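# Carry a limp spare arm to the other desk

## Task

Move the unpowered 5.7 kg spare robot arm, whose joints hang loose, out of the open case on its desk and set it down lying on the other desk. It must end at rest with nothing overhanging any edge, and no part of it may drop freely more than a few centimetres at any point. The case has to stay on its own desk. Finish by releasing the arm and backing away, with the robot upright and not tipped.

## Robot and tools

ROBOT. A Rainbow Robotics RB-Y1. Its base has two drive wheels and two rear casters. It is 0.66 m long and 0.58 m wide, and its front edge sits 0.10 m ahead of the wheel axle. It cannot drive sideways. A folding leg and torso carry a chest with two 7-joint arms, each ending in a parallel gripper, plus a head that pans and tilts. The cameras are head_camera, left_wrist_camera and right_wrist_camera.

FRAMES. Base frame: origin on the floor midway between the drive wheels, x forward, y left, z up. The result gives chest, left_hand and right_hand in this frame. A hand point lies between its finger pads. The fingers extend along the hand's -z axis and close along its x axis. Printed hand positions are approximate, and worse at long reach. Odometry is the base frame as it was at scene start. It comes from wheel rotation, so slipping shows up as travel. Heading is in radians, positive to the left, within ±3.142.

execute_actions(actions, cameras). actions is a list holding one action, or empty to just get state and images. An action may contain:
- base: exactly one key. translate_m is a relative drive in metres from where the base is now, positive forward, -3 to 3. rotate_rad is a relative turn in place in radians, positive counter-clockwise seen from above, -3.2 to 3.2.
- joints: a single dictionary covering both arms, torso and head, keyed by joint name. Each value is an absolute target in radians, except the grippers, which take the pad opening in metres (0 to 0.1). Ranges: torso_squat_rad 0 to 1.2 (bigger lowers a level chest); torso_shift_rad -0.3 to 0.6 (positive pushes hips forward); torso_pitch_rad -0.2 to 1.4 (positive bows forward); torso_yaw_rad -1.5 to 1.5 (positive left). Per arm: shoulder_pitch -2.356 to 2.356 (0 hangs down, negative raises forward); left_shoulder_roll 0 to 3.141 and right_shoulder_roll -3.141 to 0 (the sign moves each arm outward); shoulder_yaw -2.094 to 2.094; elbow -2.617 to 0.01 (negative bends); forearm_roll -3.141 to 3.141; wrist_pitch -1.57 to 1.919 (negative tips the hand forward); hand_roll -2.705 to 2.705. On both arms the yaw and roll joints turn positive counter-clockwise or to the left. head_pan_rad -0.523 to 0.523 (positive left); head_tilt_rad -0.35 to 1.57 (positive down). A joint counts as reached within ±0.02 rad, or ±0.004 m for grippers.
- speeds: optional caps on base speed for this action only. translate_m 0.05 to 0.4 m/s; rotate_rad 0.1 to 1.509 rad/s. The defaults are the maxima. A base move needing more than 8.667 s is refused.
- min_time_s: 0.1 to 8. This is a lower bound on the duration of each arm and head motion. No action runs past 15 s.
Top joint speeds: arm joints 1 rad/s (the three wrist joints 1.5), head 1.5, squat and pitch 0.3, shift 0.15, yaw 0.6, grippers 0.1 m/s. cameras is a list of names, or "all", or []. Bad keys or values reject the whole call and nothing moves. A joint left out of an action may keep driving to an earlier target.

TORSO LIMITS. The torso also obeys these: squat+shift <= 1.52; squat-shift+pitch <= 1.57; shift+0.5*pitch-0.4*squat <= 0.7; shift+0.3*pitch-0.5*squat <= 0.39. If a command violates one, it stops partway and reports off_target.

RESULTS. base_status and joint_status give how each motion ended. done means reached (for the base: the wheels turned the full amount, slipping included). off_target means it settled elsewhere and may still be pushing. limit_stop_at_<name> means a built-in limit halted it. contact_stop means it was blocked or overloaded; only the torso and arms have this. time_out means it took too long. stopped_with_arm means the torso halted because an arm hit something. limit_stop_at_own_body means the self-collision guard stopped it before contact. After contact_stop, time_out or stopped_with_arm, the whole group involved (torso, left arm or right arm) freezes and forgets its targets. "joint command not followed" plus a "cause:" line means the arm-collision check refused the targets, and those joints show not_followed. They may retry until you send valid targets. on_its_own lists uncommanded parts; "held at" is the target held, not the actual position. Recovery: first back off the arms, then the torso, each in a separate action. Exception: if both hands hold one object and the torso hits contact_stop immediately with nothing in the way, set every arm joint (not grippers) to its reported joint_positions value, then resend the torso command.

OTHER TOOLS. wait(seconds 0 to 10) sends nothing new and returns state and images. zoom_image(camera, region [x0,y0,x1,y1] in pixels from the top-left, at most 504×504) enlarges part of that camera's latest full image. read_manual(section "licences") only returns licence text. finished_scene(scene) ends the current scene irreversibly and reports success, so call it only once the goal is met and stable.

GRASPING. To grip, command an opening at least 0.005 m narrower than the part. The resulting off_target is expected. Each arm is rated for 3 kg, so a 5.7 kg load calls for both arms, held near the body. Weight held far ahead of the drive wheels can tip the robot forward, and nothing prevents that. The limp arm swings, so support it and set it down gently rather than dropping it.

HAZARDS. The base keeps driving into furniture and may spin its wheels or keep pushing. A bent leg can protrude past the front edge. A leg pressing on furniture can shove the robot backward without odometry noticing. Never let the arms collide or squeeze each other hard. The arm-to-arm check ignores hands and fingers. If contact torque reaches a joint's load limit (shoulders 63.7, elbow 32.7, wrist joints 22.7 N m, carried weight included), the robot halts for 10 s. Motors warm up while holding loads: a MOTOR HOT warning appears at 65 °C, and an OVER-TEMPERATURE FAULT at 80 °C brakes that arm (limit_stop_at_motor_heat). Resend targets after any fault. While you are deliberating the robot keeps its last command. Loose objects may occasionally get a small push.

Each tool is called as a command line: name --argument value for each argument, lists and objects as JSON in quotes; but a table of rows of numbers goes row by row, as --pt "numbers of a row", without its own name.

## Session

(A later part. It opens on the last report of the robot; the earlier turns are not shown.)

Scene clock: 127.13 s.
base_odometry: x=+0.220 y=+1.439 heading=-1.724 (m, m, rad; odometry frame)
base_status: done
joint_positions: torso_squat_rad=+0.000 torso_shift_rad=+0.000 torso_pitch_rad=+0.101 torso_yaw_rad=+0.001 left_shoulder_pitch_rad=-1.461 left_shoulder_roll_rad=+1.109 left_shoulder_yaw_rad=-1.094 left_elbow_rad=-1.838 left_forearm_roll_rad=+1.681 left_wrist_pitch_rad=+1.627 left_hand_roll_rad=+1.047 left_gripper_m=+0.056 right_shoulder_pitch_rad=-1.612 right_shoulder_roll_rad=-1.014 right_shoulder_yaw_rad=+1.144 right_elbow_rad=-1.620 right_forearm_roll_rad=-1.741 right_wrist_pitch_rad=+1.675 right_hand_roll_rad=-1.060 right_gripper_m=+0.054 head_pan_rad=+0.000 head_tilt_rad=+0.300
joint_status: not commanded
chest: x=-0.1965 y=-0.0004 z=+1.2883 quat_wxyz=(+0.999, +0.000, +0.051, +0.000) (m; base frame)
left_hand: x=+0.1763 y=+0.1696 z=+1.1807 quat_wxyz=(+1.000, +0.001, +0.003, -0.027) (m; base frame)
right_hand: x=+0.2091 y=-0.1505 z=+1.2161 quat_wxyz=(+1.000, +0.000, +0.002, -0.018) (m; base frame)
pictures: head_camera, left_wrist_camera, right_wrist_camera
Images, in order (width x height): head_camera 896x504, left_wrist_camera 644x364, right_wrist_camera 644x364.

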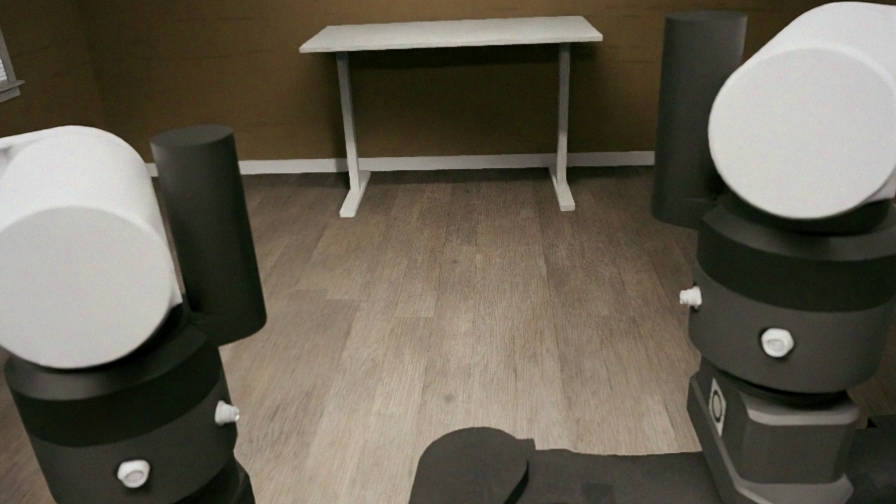

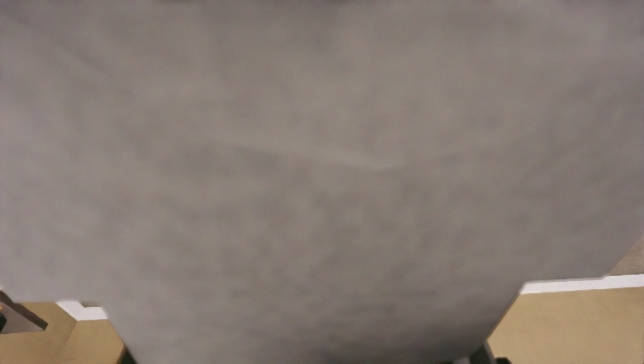

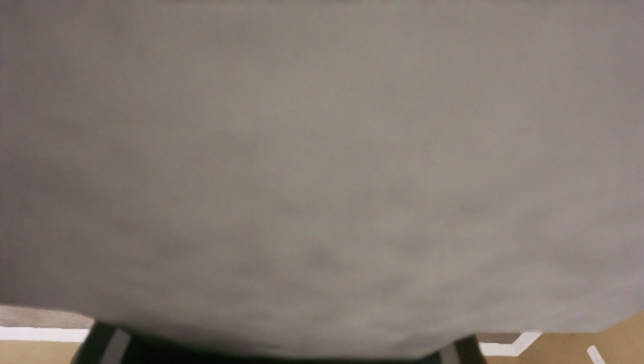

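execute_actions --actions '[{"base":{"rotate_rad":0.06},"joints":{"torso_pitch_rad":-0.05,"left_forearm_roll_rad":1.8157,"left_wrist_pitch_rad":1.695,"left_hand_roll_rad":1.061,"right_forearm_roll_rad":-1.8717,"right_wrist_pitch_rad":1.7525,"right_hand_roll_rad":-1.0785,"head_tilt_rad":0.6},"min_time_s":1.0}]'

execute_actions --actions '[{"base":{"translate_m":2.9}}]' --cameras '["head_camera"]'

Scene clock: 150.67 s.
base_odometry: x=+0.220 y=+1.439 heading=-1.664 (m, m, rad; odometry frame)
base_status: done
joint_positions: torso_squat_rad=+0.000 torso_shift_rad=+0.000 torso_pitch_rad=-0.049 torso_yaw_rad=+0.001 left_shoulder_pitch_rad=-1.461 left_shoulder_roll_rad=+1.109 left_shoulder_yaw_rad=-1.094 left_elbow_rad=-1.839 left_forearm_roll_rad=+1.816 left_wrist_pitch_rad=+1.695 left_hand_roll_rad=+1.060 left_gripper_m=+0.057 right_shoulder_pitch_rad=-1.612 right_shoulder_roll_rad=-1.014 right_shoulder_yaw_rad=+1.144 right_elbow_rad=-1.619 right_forearm_roll_rad=-1.871 right_wrist_pitch_rad=+1.752 right_hand_roll_rad=-1.079 right_gripper_m=+0.055 head_pan_rad=+0.000 head_tilt_rad=+0.600
joint_status: all done
chest: x=-0.2431 y=-0.0004 z=+1.2896 quat_wxyz=(+1.000, +0.000, -0.024, +0.000) (m; base frame)
left_hand: x=+0.1070 y=+0.1697 z=+1.2367 quat_wxyz=(+1.000, +0.001, +0.003, -0.026) (m; base frame)
right_hand: x=+0.1345 y=-0.1506 z=+1.2764 quat_wxyz=(+1.000, +0.000, +0.002, -0.018) (m; base frame)
pictures: head_camera, left_wrist_camera, right_wrist_camera
Images, in order (width x height): head_camera 896x504, left_wrist_camera 644x364, right_wrist_camera 644x364.

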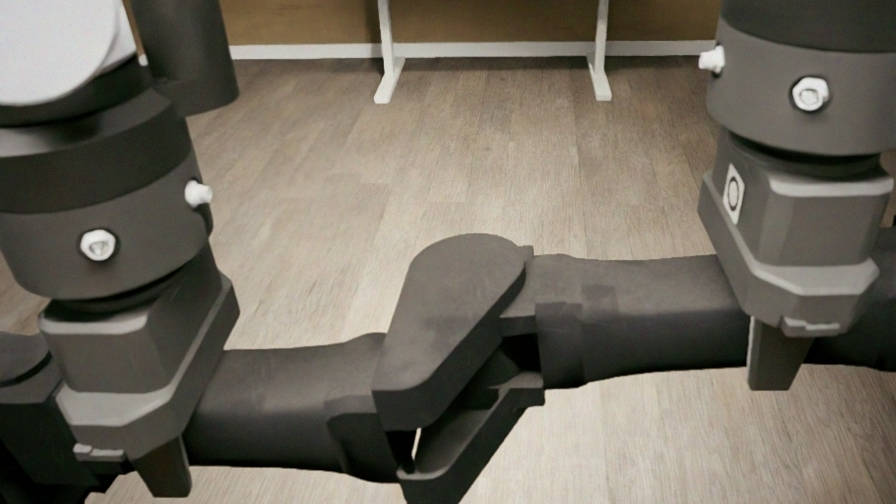

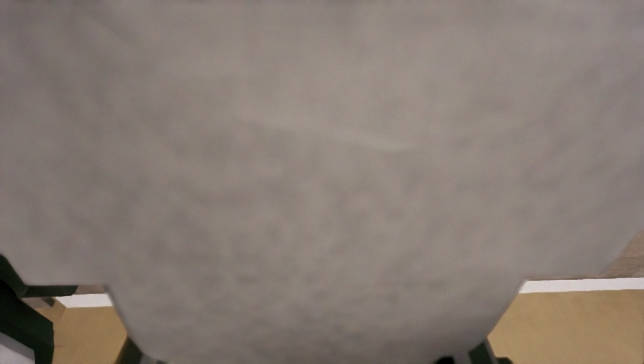

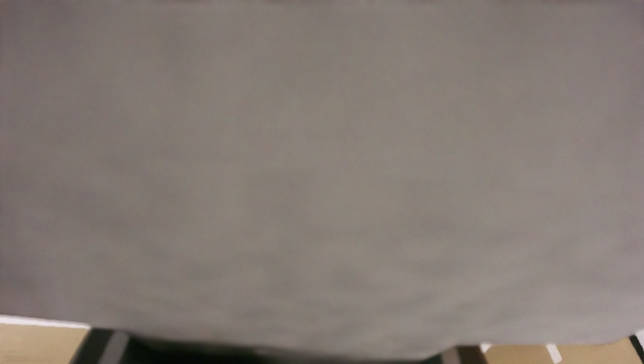

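Scene clock: 159.27 s.
base_odometry: x=-0.050 y=-1.448 heading=-1.664 (m, m, rad; odometry frame)
base_status: done
joint_positions: torso_squat_rad=+0.000 torso_shift_rad=+0.000 torso_pitch_rad=-0.049 torso_yaw_rad=+0.001 left_shoulder_pitch_rad=-1.461 left_shoulder_roll_rad=+1.109 left_shoulder_yaw_rad=-1.094 left_elbow_rad=-1.839 left_forearm_roll_rad=+1.816 left_wrist_pitch_rad=+1.695 left_hand_roll_rad=+1.060 left_gripper_m=+0.057 right_shoulder_pitch_rad=-1.612 right_shoulder_roll_rad=-1.014 right_shoulder_yaw_rad=+1.144 right_elbow_rad=-1.620 right_forearm_roll_rad=-1.871 right_wrist_pitch_rad=+1.752 right_hand_roll_rad=-1.079 right_gripper_m=+0.055 head_pan_rad=+0.000 head_tilt_rad=+0.600
joint_status: not commanded
chest: x=-0.2429 y=-0.0004 z=+1.2896 quat_wxyz=(+1.000, +0.000, -0.024, +0.000) (m; base frame)
left_hand: x=+0.1072 y=+0.1697 z=+1.2367 quat_wxyz=(+1.000, +0.001, +0.003, -0.026) (m; base frame)
right_hand: x=+0.1346 y=-0.1506 z=+1.2763 quat_wxyz=(+1.000, +0.000, +0.002, -0.018) (m; base frame)
pictures: head_camera
Images, in order (width x height): head_camera 896x504.

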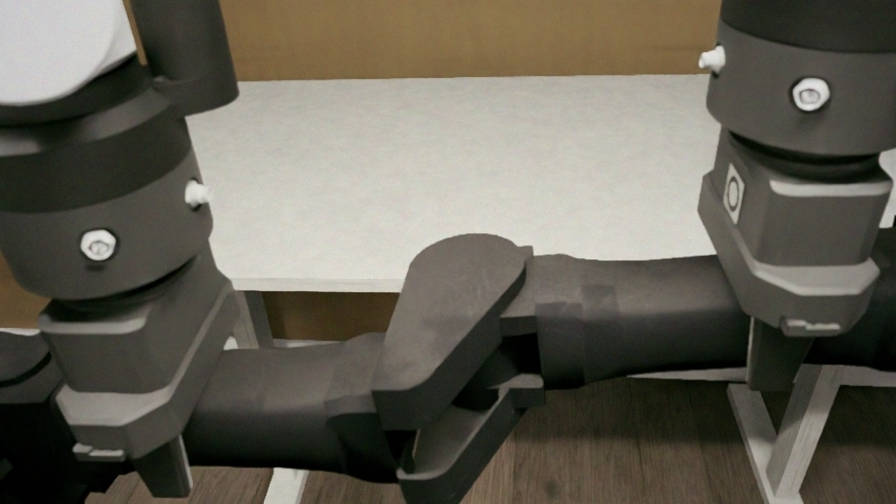

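execute_actions --actions '[{"base":{"translate_m":0.4},"speeds":{"translate_m":0.25},"joints":{"head_tilt_rad":1.05,"head_pan_rad":0.4}}]' --cameras '["head_camera"]'

Scene clock: 169.63 s.
base_odometry: x=-0.087 y=-1.846 heading=-1.664 (m, m, rad; odometry frame)
base_status: done
joint_positions: torso_squat_rad=+0.000 torso_shift_rad=+0.000 torso_pitch_rad=-0.049 torso_yaw_rad=+0.001 left_shoulder_pitch_rad=-1.461 left_shoulder_roll_rad=+1.109 left_shoulder_yaw_rad=-1.094 left_elbow_rad=-1.839 left_forearm_roll_rad=+1.816 left_wrist_pitch_rad=+1.695 left_hand_roll_rad=+1.060 left_gripper_m=+0.057 right_shoulder_pitch_rad=-1.612 right_shoulder_roll_rad=-1.014 right_shoulder_yaw_rad=+1.144 right_elbow_rad=-1.620 right_forearm_roll_rad=-1.871 right_wrist_pitch_rad=+1.752 right_hand_roll_rad=-1.079 right_gripper_m=+0.055 head_pan_rad=+0.400 head_tilt_rad=+1.050
joint_status: all done
chest: x=-0.2429 y=-0.0004 z=+1.2896 quat_wxyz=(+1.000, +0.000, -0.024, +0.000) (m; base frame)
left_hand: x=+0.1072 y=+0.1697 z=+1.2367 quat_wxyz=(+1.000, +0.001, +0.003, -0.026) (m; base frame)
right_hand: x=+0.1346 y=-0.1506 z=+1.2763 quat_wxyz=(+1.000, +0.000, +0.002, -0.018) (m; base frame)
pictures: head_camera
Images, in order (width x height): head_camera 896x504.

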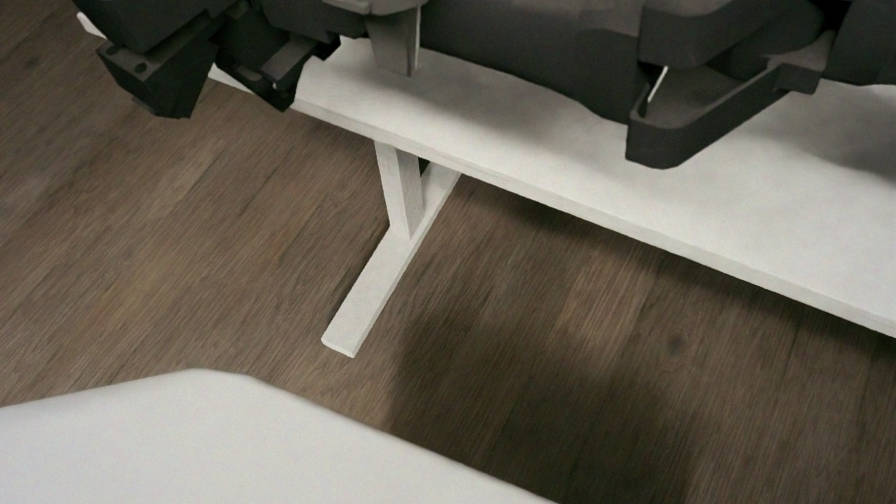

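execute_actions --actions '[{"base":{"translate_m":0.1},"speeds":{"translate_m":0.07}}]' --cameras '["head_camera"]'

Scene clock: 178.70 s.
base_odometry: x=-0.097 y=-1.946 heading=-1.664 (m, m, rad; odometry frame)
base_status: done
joint_positions: torso_squat_rad=+0.000 torso_shift_rad=+0.000 torso_pitch_rad=-0.049 torso_yaw_rad=+0.001 left_shoulder_pitch_rad=-1.461 left_shoulder_roll_rad=+1.109 left_shoulder_yaw_rad=-1.094 left_elbow_rad=-1.839 left_forearm_roll_rad=+1.816 left_wrist_pitch_rad=+1.695 left_hand_roll_rad=+1.060 left_gripper_m=+0.057 right_shoulder_pitch_rad=-1.612 right_shoulder_roll_rad=-1.014 right_shoulder_yaw_rad=+1.144 right_elbow_rad=-1.620 right_forearm_roll_rad=-1.871 right_wrist_pitch_rad=+1.752 right_hand_roll_rad=-1.079 right_gripper_m=+0.055 head_pan_rad=+0.400 head_tilt_rad=+1.050
joint_status: not commanded
chest: x=-0.2430 y=-0.0004 z=+1.2896 quat_wxyz=(+1.000, +0.000, -0.024, +0.000) (m; base frame)
left_hand: x=+0.1071 y=+0.1697 z=+1.2367 quat_wxyz=(+1.000, +0.001, +0.003, -0.026) (m; base frame)
right_hand: x=+0.1345 y=-0.1506 z=+1.2763 quat_wxyz=(+1.000, +0.000, +0.002, -0.018) (m; base frame)
pictures: head_camera
Images, in order (width x height): head_camera 896x504.

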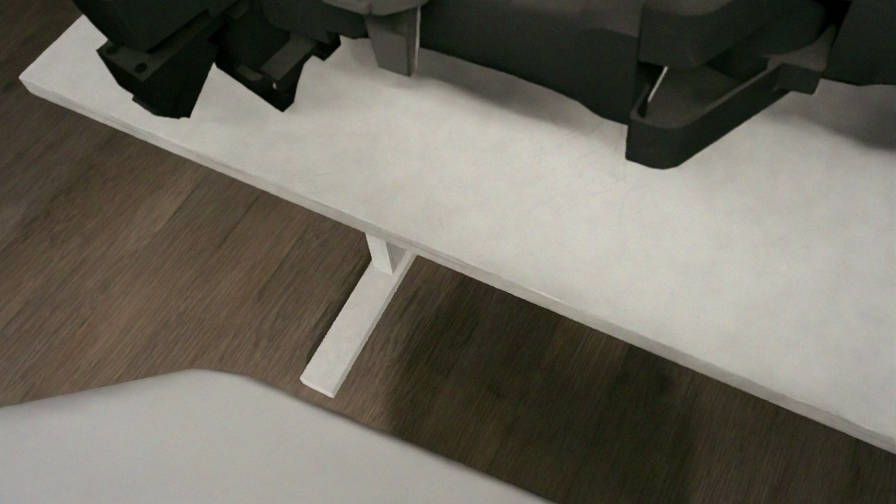

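execute_actions --actions '[{"base":{"translate_m":0.11},"speeds":{"translate_m":0.1},"joints":{"torso_pitch_rad":0.1,"left_forearm_roll_rad":1.681,"left_wrist_pitch_rad":1.627,"left_hand_roll_rad":1.048,"right_forearm_roll_rad":-1.7415,"right_wrist_pitch_rad":1.676,"right_hand_roll_rad":-1.06,"head_tilt_rad":0.8,"head_pan_rad":0.5},"min_time_s":1.0}]'

Scene clock: 185.63 s.
base_odometry: x=-0.107 y=-2.056 heading=-1.664 (m, m, rad; odometry frame)
base_status: done
joint_positions: torso_squat_rad=+0.000 torso_shift_rad=+0.000 torso_pitch_rad=+0.102 torso_yaw_rad=+0.001 left_shoulder_pitch_rad=-1.461 left_shoulder_roll_rad=+1.110 left_shoulder_yaw_rad=-1.094 left_elbow_rad=-1.837 left_forearm_roll_rad=+1.681 left_wrist_pitch_rad=+1.627 left_hand_roll_rad=+1.048 left_gripper_m=+0.057 right_shoulder_pitch_rad=-1.612 right_shoulder_roll_rad=-1.013 right_shoulder_yaw_rad=+1.144 right_elbow_rad=-1.620 right_forearm_roll_rad=-1.742 right_wrist_pitch_rad=+1.676 right_hand_roll_rad=-1.060 right_gripper_m=+0.055 head_pan_rad=+0.500 head_tilt_rad=+0.800
joint_status: all done
chest: x=-0.1964 y=-0.0004 z=+1.2883 quat_wxyz=(+0.999, +0.000, +0.051, +0.000) (m; base frame)
left_hand: x=+0.1768 y=+0.1700 z=+1.1808 quat_wxyz=(+1.000, +0.001, +0.003, -0.025) (m; base frame)
right_hand: x=+0.2089 y=-0.1503 z=+1.2159 quat_wxyz=(+1.000, +0.000, +0.003, -0.017) (m; base frame)
pictures: head_camera, left_wrist_camera, right_wrist_camera
Images, in order (width x height): head_camera 896x504, left_wrist_camera 644x364, right_wrist_camera 644x364.

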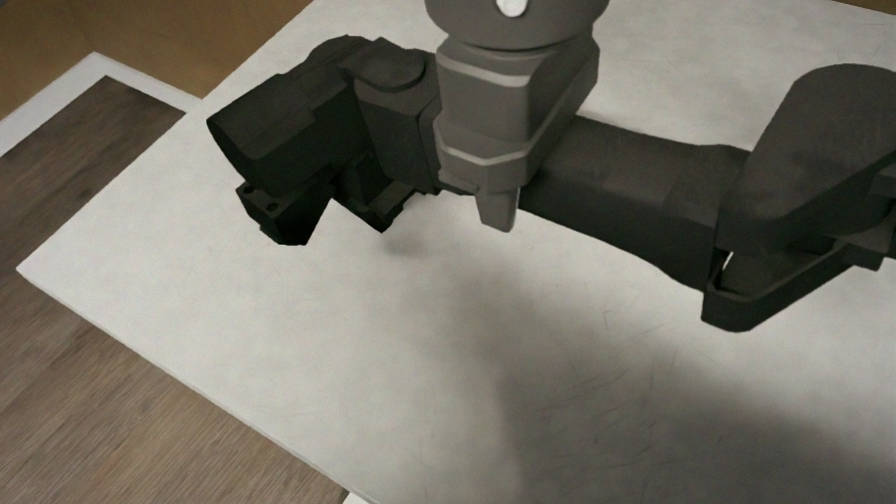

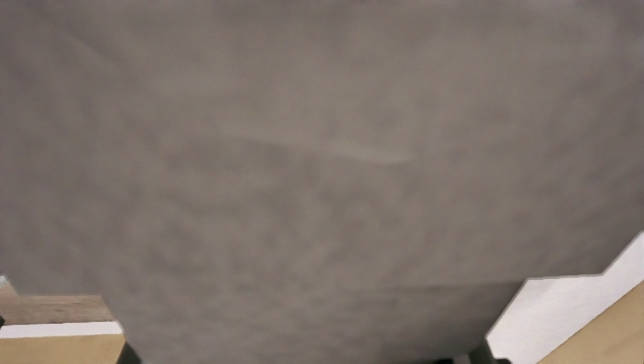

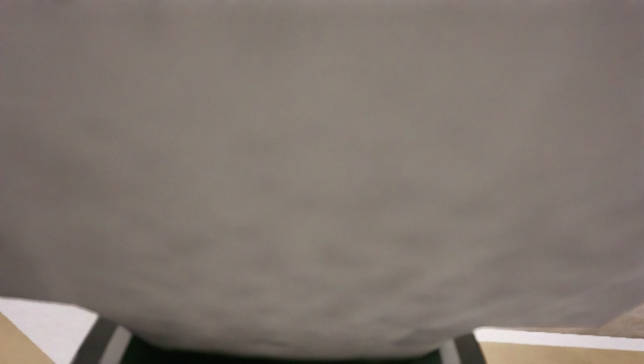

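execute_actions --actions '[{"joints":{"torso_squat_rad":0.22}}]' --cameras '["head_camera","left_wrist_camera"]'

Scene clock: 192.47 s.
base_odometry: x=-0.107 y=-2.056 heading=-1.664 (m, m, rad; odometry frame)
base_status: not commanded
joint_positions: torso_squat_rad=+0.220 torso_shift_rad=+0.000 torso_pitch_rad=+0.101 torso_yaw_rad=+0.001 left_shoulder_pitch_rad=-1.461 left_shoulder_roll_rad=+1.110 left_shoulder_yaw_rad=-1.094 left_elbow_rad=-1.837 left_forearm_roll_rad=+1.681 left_wrist_pitch_rad=+1.627 left_hand_roll_rad=+1.048 left_gripper_m=+0.057 right_shoulder_pitch_rad=-1.612 right_shoulder_roll_rad=-1.013 right_shoulder_yaw_rad=+1.144 right_elbow_rad=-1.620 right_forearm_roll_rad=-1.742 right_wrist_pitch_rad=+1.676 right_hand_roll_rad=-1.060 right_gripper_m=+0.055 head_pan_rad=+0.500 head_tilt_rad=+0.800
joint_status: all done
chest: x=-0.1965 y=-0.0004 z=+1.2715 quat_wxyz=(+0.999, +0.000, +0.051, +0.000) (m; base frame)
left_hand: x=+0.1767 y=+0.1700 z=+1.1641 quat_wxyz=(+1.000, +0.001, +0.003, -0.025) (m; base frame)
right_hand: x=+0.2088 y=-0.1503 z=+1.1992 quat_wxyz=(+1.000, +0.000, +0.002, -0.017) (m; base frame)
pictures: head_camera, left_wrist_camera
Images, in order (width x height): head_camera 896x504, left_wrist_camera 644x364.

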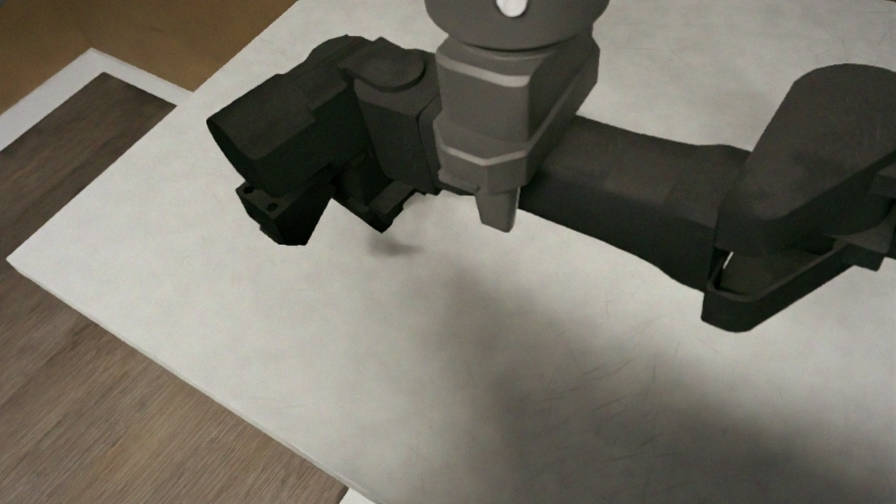

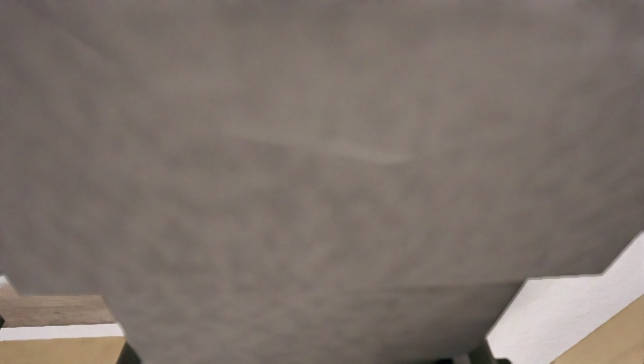

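Not touching yet.

execute_actions --actions '[{"base":{"translate_m":-0.02},"speeds":{"translate_m":0.05},"joints":{"torso_squat_rad":0.31,"torso_yaw_rad":-0.05}}]' --cameras '["head_camera","left_wrist_camera"]'

Scene clock: 196.33 s.
base_odometry: x=-0.105 y=-2.036 heading=-1.663 (m, m, rad; odometry frame)
base_status: done
joint_positions: torso_squat_rad=+0.310 torso_shift_rad=+0.000 torso_pitch_rad=+0.100 torso_yaw_rad=-0.050 left_shoulder_pitch_rad=-1.465 left_shoulder_roll_rad=+1.111 left_shoulder_yaw_rad=-1.091 left_elbow_rad=-1.838 left_forearm_roll_rad=+1.681 left_wrist_pitch_rad=+1.627 left_hand_roll_rad=+1.048 left_gripper_m=+0.057 right_shoulder_pitch_rad=-1.611 right_shoulder_roll_rad=-1.013 right_shoulder_yaw_rad=+1.145 right_elbow_rad=-1.620 right_forearm_roll_rad=-1.741 right_wrist_pitch_rad=+1.676 right_hand_roll_rad=-1.060 right_gripper_m=+0.055 head_pan_rad=+0.500 head_tilt_rad=+0.800
joint_status: all done
chest: x=-0.1971 y=-0.0007 z=+1.2550 quat_wxyz=(+0.998, -0.001, +0.050, -0.025) (m; base frame)
left_hand: x=+0.1853 y=+0.1496 z=+1.1495 quat_wxyz=(+0.999, -0.002, -0.001, -0.051) (m; base frame)
right_hand: x=+0.2001 y=-0.1717 z=+1.1831 quat_wxyz=(+0.999, -0.003, +0.003, -0.043) (m; base frame)
pictures: head_camera, left_wrist_camera
Images, in order (width x height): head_camera 896x504, left_wrist_camera 644x364.

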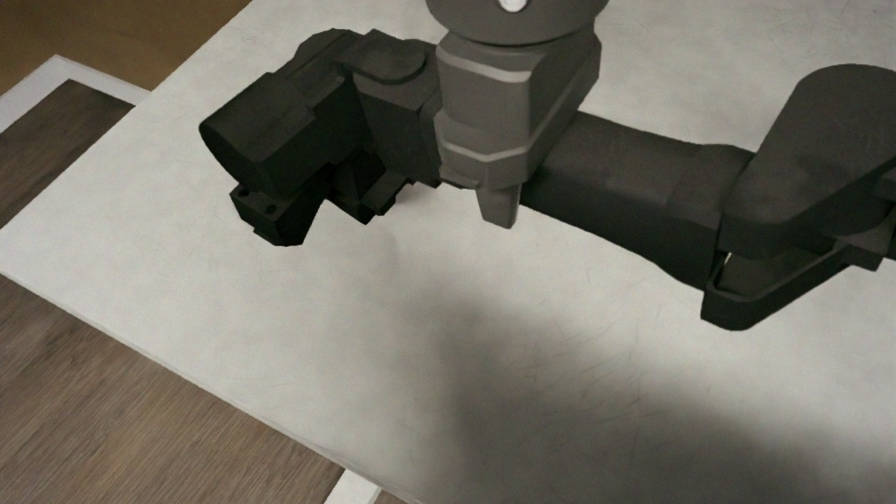

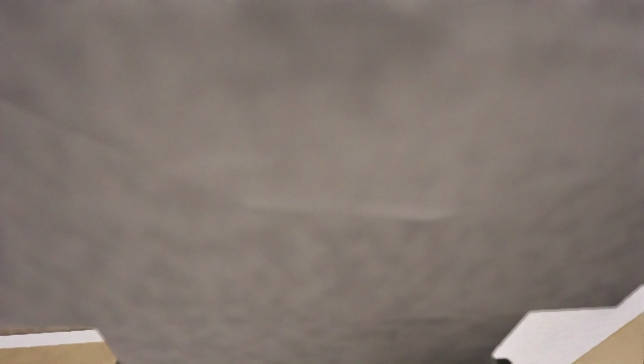

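Touching firmly. Drag right/back without lowering.

execute_actions --actions '[{"base":{"translate_m":-0.04},"speeds":{"translate_m":0.06},"joints":{"torso_yaw_rad":-0.17}}]' --cameras '["head_camera","left_wrist_camera"]'

Scene clock: 201.77 s.
base_odometry: x=-0.101 y=-1.996 heading=-1.664 (m, m, rad; odometry frame)
base_status: done
joint_positions: torso_squat_rad=+0.310 torso_shift_rad=+0.000 torso_pitch_rad=+0.101 torso_yaw_rad=-0.170 left_shoulder_pitch_rad=-1.462 left_shoulder_roll_rad=+1.110 left_shoulder_yaw_rad=-1.093 left_elbow_rad=-1.838 left_forearm_roll_rad=+1.681 left_wrist_pitch_rad=+1.627 left_hand_roll_rad=+1.048 left_gripper_m=+0.057 right_shoulder_pitch_rad=-1.612 right_shoulder_roll_rad=-1.013 right_shoulder_yaw_rad=+1.145 right_elbow_rad=-1.620 right_forearm_roll_rad=-1.741 right_wrist_pitch_rad=+1.676 right_hand_roll_rad=-1.060 right_gripper_m=+0.055 head_pan_rad=+0.500 head_tilt_rad=+0.800
joint_status: all done
chest: x=-0.1967 y=-0.0005 z=+1.2550 quat_wxyz=(+0.995, -0.004, +0.050, -0.085) (m; base frame)
left_hand: x=+0.1999 y=+0.1022 z=+1.1459 quat_wxyz=(+0.994, -0.008, +0.002, -0.111) (m; base frame)
right_hand: x=+0.1773 y=-0.2183 z=+1.1855 quat_wxyz=(+0.995, -0.009, +0.003, -0.102) (m; base frame)
pictures: head_camera, left_wrist_camera
Images, in order (width x height): head_camera 896x504, left_wrist_camera 644x364.

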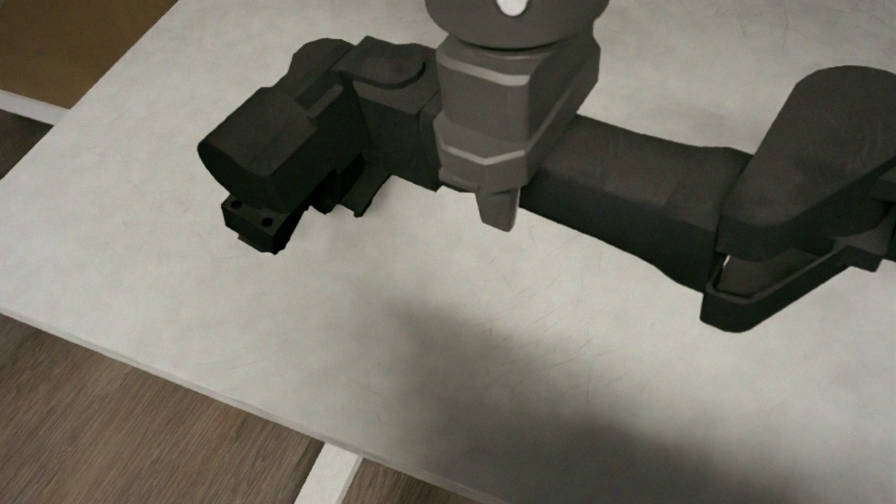

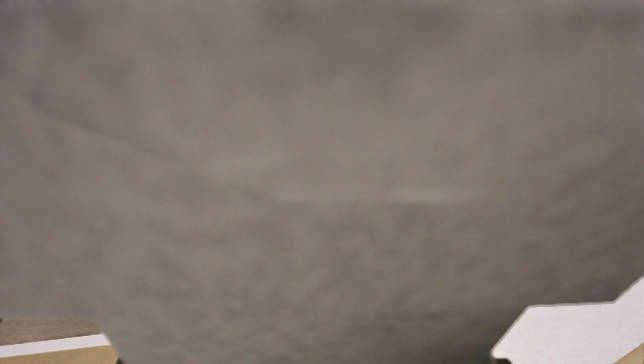

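execute_actions --actions '[{"joints":{"torso_yaw_rad":-0.28,"torso_squat_rad":0.36}}]' --cameras '["head_camera","left_wrist_camera"]'

Scene clock: 204.47 s.
base_odometry: x=-0.101 y=-1.996 heading=-1.664 (m, m, rad; odometry frame)
base_status: not commanded
joint_positions: torso_squat_rad=+0.360 torso_shift_rad=+0.000 torso_pitch_rad=+0.101 torso_yaw_rad=-0.280 left_shoulder_pitch_rad=-1.462 left_shoulder_roll_rad=+1.110 left_shoulder_yaw_rad=-1.093 left_elbow_rad=-1.838 left_forearm_roll_rad=+1.681 left_wrist_pitch_rad=+1.627 left_hand_roll_rad=+1.048 left_gripper_m=+0.057 right_shoulder_pitch_rad=-1.612 right_shoulder_roll_rad=-1.013 right_shoulder_yaw_rad=+1.145 right_elbow_rad=-1.620 right_forearm_roll_rad=-1.741 right_wrist_pitch_rad=+1.676 right_hand_roll_rad=-1.060 right_gripper_m=+0.055 head_pan_rad=+0.500 head_tilt_rad=+0.800
joint_status: all done
chest: x=-0.1967 y=-0.0006 z=+1.2435 quat_wxyz=(+0.989, -0.006, +0.050, -0.139) (m; base frame)
left_hand: x=+0.2086 y=+0.0569 z=+1.1335 quat_wxyz=(+0.986, -0.013, +0.002, -0.165) (m; base frame)
right_hand: x=+0.1512 y=-0.2587 z=+1.1766 quat_wxyz=(+0.988, -0.014, +0.002, -0.157) (m; base frame)
pictures: head_camera, left_wrist_camera
Images, in order (width x height): head_camera 896x504, left_wrist_camera 644x364.

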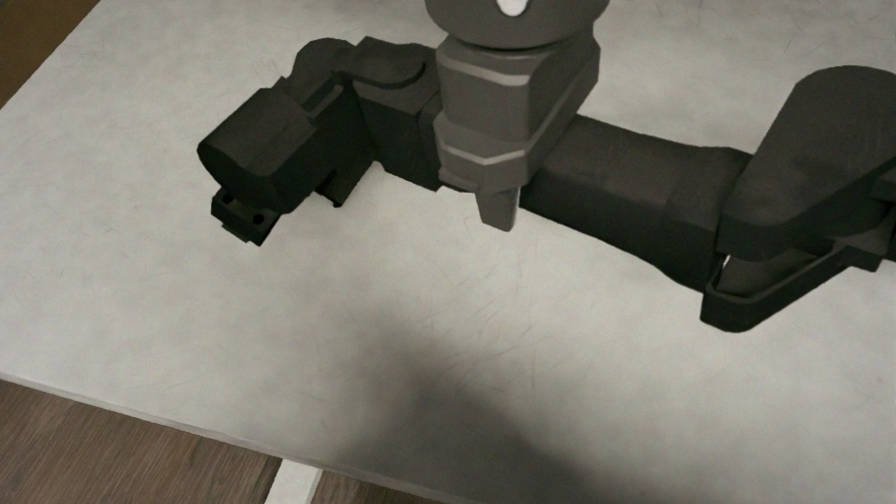

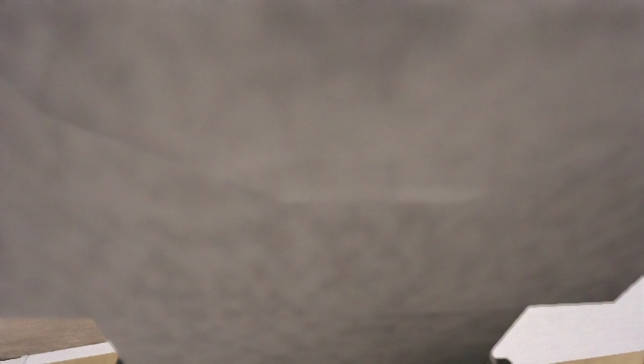

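execute_actions --actions '[{"joints":{"torso_squat_rad":0.45}}]' --cameras '["head_camera","left_wrist_camera"]'

Scene clock: 207.60 s.
base_odometry: x=-0.101 y=-1.996 heading=-1.664 (m, m, rad; odometry frame)
base_status: not commanded
joint_positions: torso_squat_rad=+0.450 torso_shift_rad=+0.000 torso_pitch_rad=+0.101 torso_yaw_rad=-0.280 left_shoulder_pitch_rad=-1.462 left_shoulder_roll_rad=+1.110 left_shoulder_yaw_rad=-1.093 left_elbow_rad=-1.838 left_forearm_roll_rad=+1.681 left_wrist_pitch_rad=+1.627 left_hand_roll_rad=+1.048 left_gripper_m=+0.057 right_shoulder_pitch_rad=-1.612 right_shoulder_roll_rad=-1.013 right_shoulder_yaw_rad=+1.145 right_elbow_rad=-1.620 right_forearm_roll_rad=-1.741 right_wrist_pitch_rad=+1.676 right_hand_roll_rad=-1.060 right_gripper_m=+0.055 head_pan_rad=+0.500 head_tilt_rad=+0.800
joint_status: all done
chest: x=-0.1967 y=-0.0006 z=+1.2187 quat_wxyz=(+0.989, -0.006, +0.050, -0.139) (m; base frame)
left_hand: x=+0.2087 y=+0.0569 z=+1.1087 quat_wxyz=(+0.986, -0.013, +0.002, -0.165) (m; base frame)
right_hand: x=+0.1512 y=-0.2586 z=+1.1518 quat_wxyz=(+0.988, -0.014, +0.002, -0.157) (m; base frame)
pictures: head_camera, left_wrist_camera
Images, in order (width x height): head_camera 896x504, left_wrist_camera 644x364.

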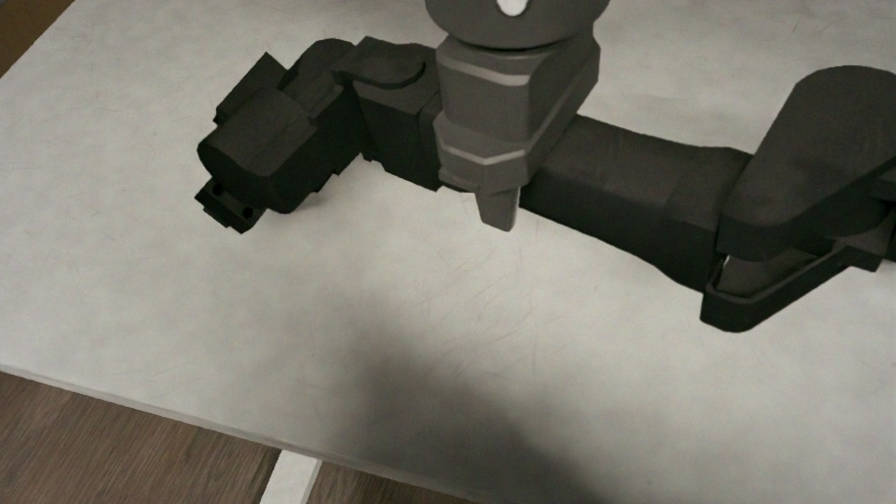

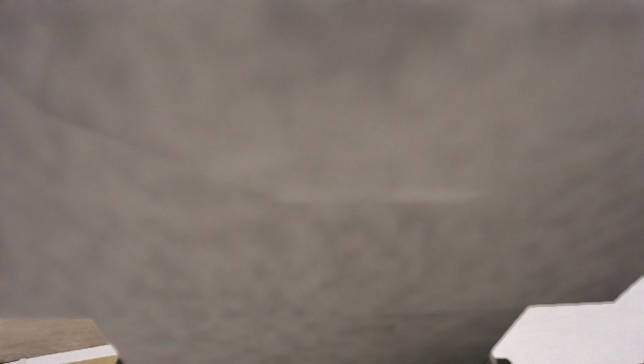

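execute_actions --actions '[{"joints":{"torso_squat_rad":0.55}}]' --cameras '[]'

execute_actions --actions '[{"base":{"translate_m":0.06},"speeds":{"translate_m":0.06},"joints":{"torso_squat_rad":0.6,"torso_yaw_rad":-0.12}}]' --cameras '["head_camera","left_wrist_camera"]'

Scene clock: 216.80 s.
base_odometry: x=-0.101 y=-1.996 heading=-1.664 (m, m, rad; odometry frame)
base_status: not commanded
joint_positions: torso_squat_rad=+0.550 torso_shift_rad=+0.000 torso_pitch_rad=+0.101 torso_yaw_rad=-0.280 left_shoulder_pitch_rad=-1.462 left_shoulder_roll_rad=+1.110 left_shoulder_yaw_rad=-1.093 left_elbow_rad=-1.838 left_forearm_roll_rad=+1.681 left_wrist_pitch_rad=+1.627 left_hand_roll_rad=+1.048 left_gripper_m=+0.057 right_shoulder_pitch_rad=-1.612 right_shoulder_roll_rad=-1.013 right_shoulder_yaw_rad=+1.145 right_elbow_rad=-1.620 right_forearm_roll_rad=-1.741 right_wrist_pitch_rad=+1.676 right_hand_roll_rad=-1.060 right_gripper_m=+0.055 head_pan_rad=+0.500 head_tilt_rad=+0.800
joint_status: all done
chest: x=-0.1967 y=-0.0006 z=+1.1851 quat_wxyz=(+0.989, -0.006, +0.050, -0.139) (m; base frame)
left_hand: x=+0.2087 y=+0.0570 z=+1.0751 quat_wxyz=(+0.986, -0.013, +0.002, -0.165) (m; base frame)
right_hand: x=+0.1512 y=-0.2586 z=+1.1183 quat_wxyz=(+0.988, -0.014, +0.002, -0.157) (m; base frame)
pictures: none
No camera images: the call's "cameras" was empty. Leave "cameras" out to get every camera's image.

Scene clock: 218.40 s.
base_odometry: x=-0.107 y=-2.056 heading=-1.664 (m, m, rad; odometry frame)
base_status: done
joint_positions: torso_squat_rad=+0.600 torso_shift_rad=+0.000 torso_pitch_rad=+0.101 torso_yaw_rad=-0.120 left_shoulder_pitch_rad=-1.463 left_shoulder_roll_rad=+1.110 left_shoulder_yaw_rad=-1.093 left_elbow_rad=-1.838 left_forearm_roll_rad=+1.681 left_wrist_pitch_rad=+1.627 left_hand_roll_rad=+1.048 left_gripper_m=+0.057 right_shoulder_pitch_rad=-1.612 right_shoulder_roll_rad=-1.013 right_shoulder_yaw_rad=+1.145 right_elbow_rad=-1.620 right_forearm_roll_rad=-1.741 right_wrist_pitch_rad=+1.676 right_hand_roll_rad=-1.060 right_gripper_m=+0.055 head_pan_rad=+0.500 head_tilt_rad=+0.800
joint_status: all done
chest: x=-0.1967 y=-0.0005 z=+1.1661 quat_wxyz=(+0.997, -0.003, +0.050, -0.060) (m; base frame)
left_hand: x=+0.1944 y=+0.1225 z=+1.0578 quat_wxyz=(+0.996, -0.005, +0.002, -0.086) (m; base frame)
right_hand: x=+0.1877 y=-0.1989 z=+1.0957 quat_wxyz=(+0.997, -0.006, +0.002, -0.078) (m; base frame)
pictures: head_camera, left_wrist_camera
Images, in order (width x height): head_camera 896x504, left_wrist_camera 644x364.

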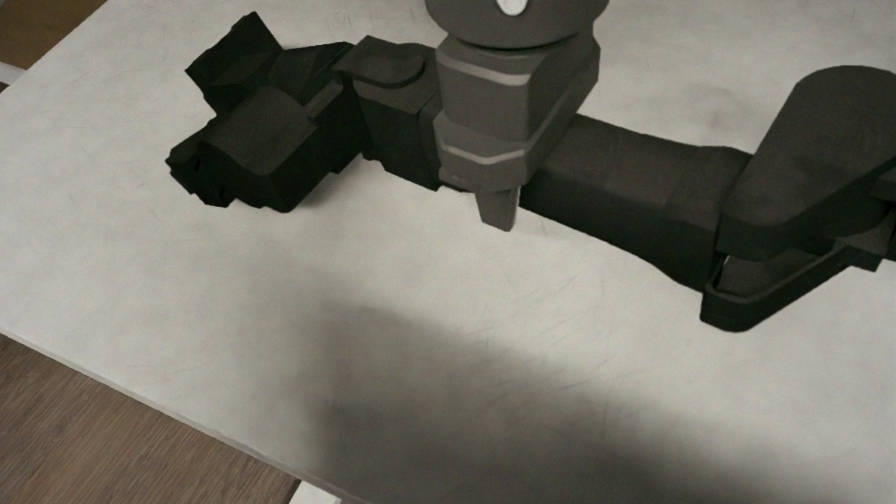

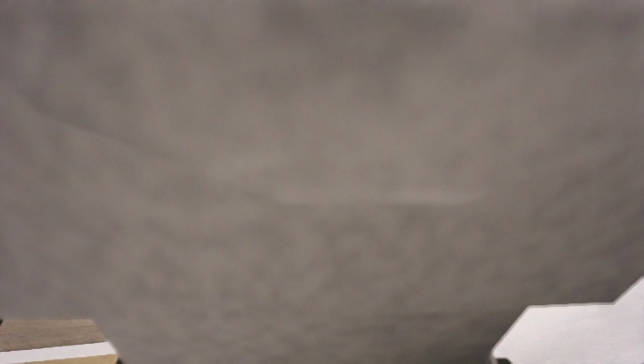

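execute_actions --actions '[{"joints":{"torso_squat_rad":0.67,"torso_yaw_rad":-0.05,"head_pan_rad":-0.4}}]'

Scene clock: 221.33 s.
base_odometry: x=-0.107 y=-2.056 heading=-1.664 (m, m, rad; odometry frame)
base_status: not commanded
joint_positions: torso_squat_rad=+0.670 torso_shift_rad=+0.000 torso_pitch_rad=+0.101 torso_yaw_rad=-0.050 left_shoulder_pitch_rad=-1.463 left_shoulder_roll_rad=+1.110 left_shoulder_yaw_rad=-1.093 left_elbow_rad=-1.838 left_forearm_roll_rad=+1.681 left_wrist_pitch_rad=+1.627 left_hand_roll_rad=+1.048 left_gripper_m=+0.057 right_shoulder_pitch_rad=-1.612 right_shoulder_roll_rad=-1.013 right_shoulder_yaw_rad=+1.145 right_elbow_rad=-1.620 right_forearm_roll_rad=-1.741 right_wrist_pitch_rad=+1.676 right_hand_roll_rad=-1.060 right_gripper_m=+0.055 head_pan_rad=-0.400 head_tilt_rad=+0.800
joint_status: all done
chest: x=-0.1968 y=-0.0004 z=+1.1371 quat_wxyz=(+0.998, -0.001, +0.050, -0.025) (m; base frame)
left_hand: x=+0.1849 y=+0.1501 z=+1.0298 quat_wxyz=(+0.999, -0.002, +0.002, -0.051) (m; base frame)
right_hand: x=+0.2005 y=-0.1712 z=+1.0654 quat_wxyz=(+0.999, -0.003, +0.002, -0.043) (m; base frame)
pictures: head_camera, left_wrist_camera, right_wrist_camera
Images, in order (width x height): head_camera 896x504, left_wrist_camera 644x364, right_wrist_camera 644x364.

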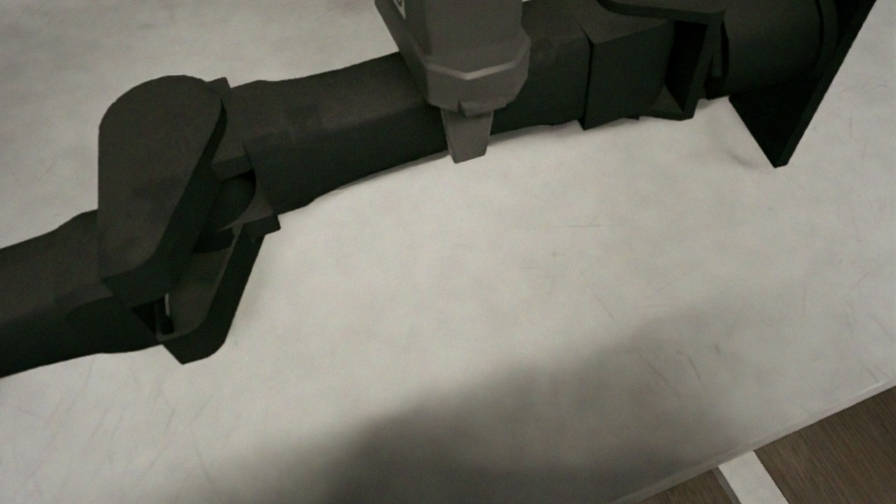

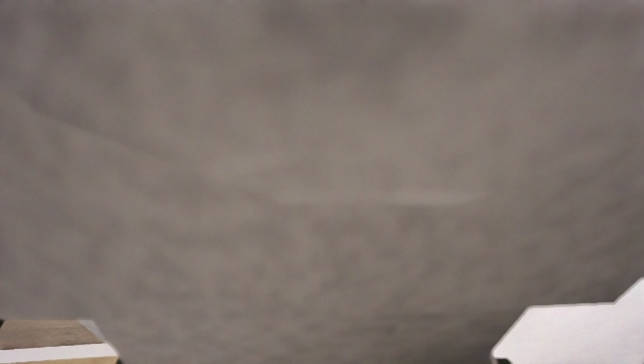

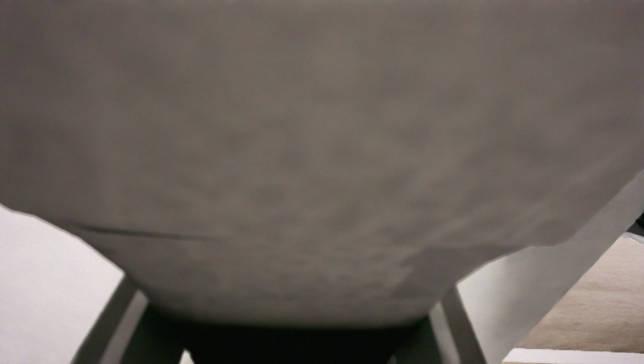

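execute_actions --actions '[{"joints":{"torso_squat_rad":0.705}}]'

Scene clock: 223.67 s.
base_odometry: x=-0.107 y=-2.056 heading=-1.664 (m, m, rad; odometry frame)
base_status: not commanded
joint_positions: torso_squat_rad=+0.705 torso_shift_rad=+0.000 torso_pitch_rad=+0.101 torso_yaw_rad=-0.050 left_shoulder_pitch_rad=-1.463 left_shoulder_roll_rad=+1.110 left_shoulder_yaw_rad=-1.093 left_elbow_rad=-1.838 left_forearm_roll_rad=+1.681 left_wrist_pitch_rad=+1.627 left_hand_roll_rad=+1.048 left_gripper_m=+0.057 right_shoulder_pitch_rad=-1.612 right_shoulder_roll_rad=-1.013 right_shoulder_yaw_rad=+1.145 right_elbow_rad=-1.620 right_forearm_roll_rad=-1.741 right_wrist_pitch_rad=+1.676 right_hand_roll_rad=-1.060 right_gripper_m=+0.055 head_pan_rad=-0.400 head_tilt_rad=+0.800
joint_status: all done
chest: x=-0.1968 y=-0.0004 z=+1.1215 quat_wxyz=(+0.998, -0.001, +0.050, -0.025) (m; base frame)
left_hand: x=+0.1849 y=+0.1501 z=+1.0143 quat_wxyz=(+0.999, -0.002, +0.002, -0.051) (m; base frame)
right_hand: x=+0.2005 y=-0.1712 z=+1.0498 quat_wxyz=(+0.999, -0.003, +0.002, -0.043) (m; base frame)
pictures: head_camera, left_wrist_camera, right_wrist_camera
Images, in order (width x height): head_camera 896x504, left_wrist_camera 644x364, right_wrist_camera 644x364.

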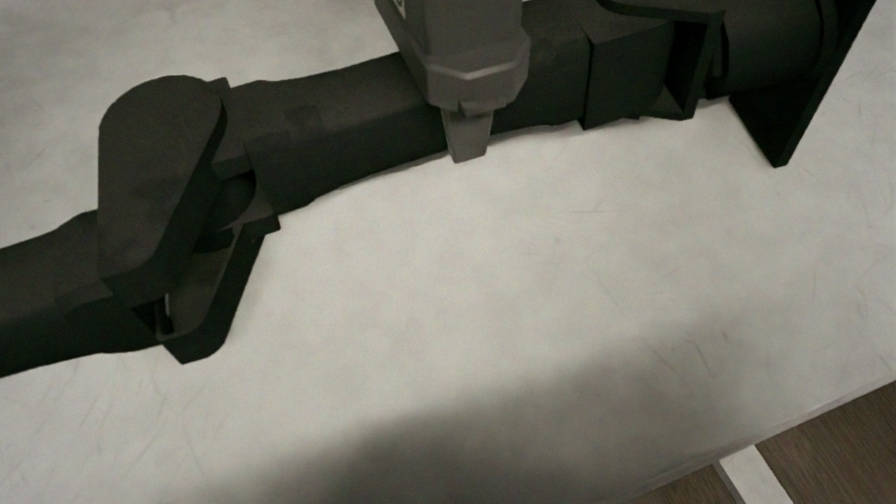

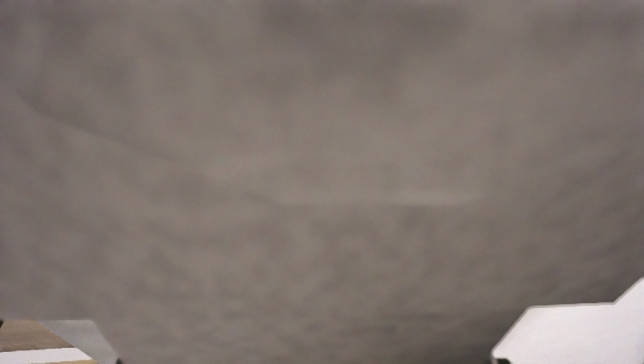

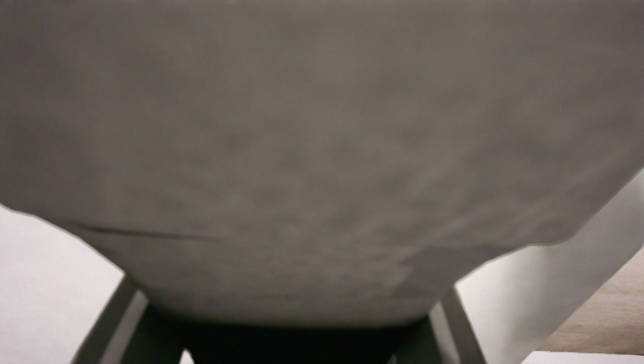

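execute_actions --actions '[{"joints":{"torso_squat_rad":0.73}}]'

Scene clock: 225.47 s.
base_odometry: x=-0.107 y=-2.056 heading=-1.664 (m, m, rad; odometry frame)
base_status: not commanded
joint_positions: torso_squat_rad=+0.730 torso_shift_rad=-0.001 torso_pitch_rad=+0.099 torso_yaw_rad=-0.050 left_shoulder_pitch_rad=-1.468 left_shoulder_roll_rad=+1.112 left_shoulder_yaw_rad=-1.089 left_elbow_rad=-1.837 left_forearm_roll_rad=+1.681 left_wrist_pitch_rad=+1.627 left_hand_roll_rad=+1.048 left_gripper_m=+0.057 right_shoulder_pitch_rad=-1.616 right_shoulder_roll_rad=-1.015 right_shoulder_yaw_rad=+1.142 right_elbow_rad=-1.619 right_forearm_roll_rad=-1.741 right_wrist_pitch_rad=+1.676 right_hand_roll_rad=-1.060 right_gripper_m=+0.055 head_pan_rad=-0.400 head_tilt_rad=+0.800
joint_status: all done
chest: x=-0.1979 y=-0.0004 z=+1.1100 quat_wxyz=(+0.998, -0.001, +0.049, -0.025) (m; base frame)
left_hand: x=+0.1854 y=+0.1498 z=+1.0066 quat_wxyz=(+0.999, -0.003, -0.003, -0.051) (m; base frame)
right_hand: x=+0.2007 y=-0.1711 z=+1.0418 quat_wxyz=(+0.999, -0.002, -0.002, -0.043) (m; base frame)
pictures: head_camera, left_wrist_camera, right_wrist_camera
Images, in order (width x height): head_camera 896x504, left_wrist_camera 644x364, right_wrist_camera 644x364.

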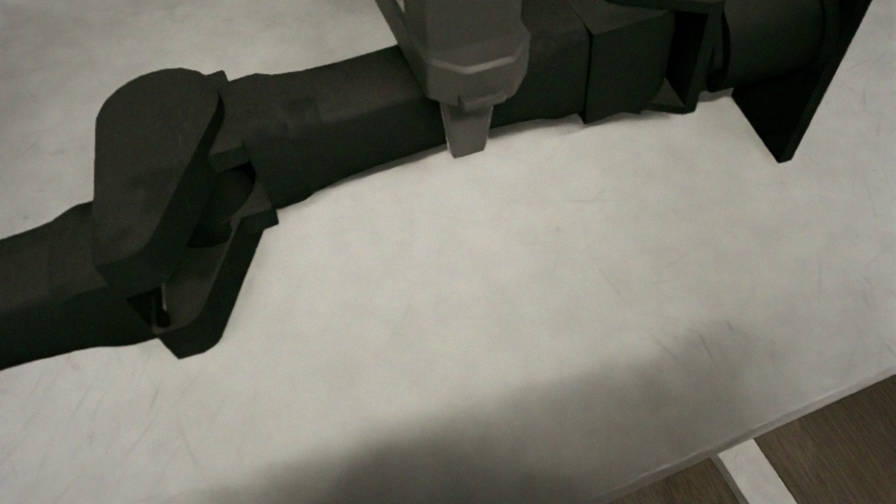

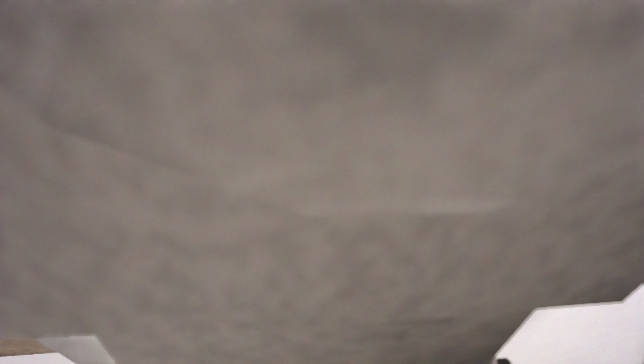

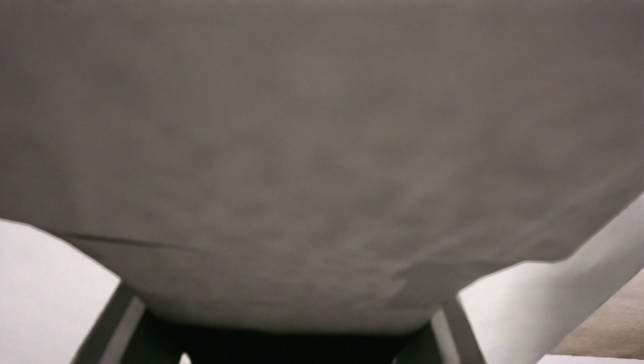

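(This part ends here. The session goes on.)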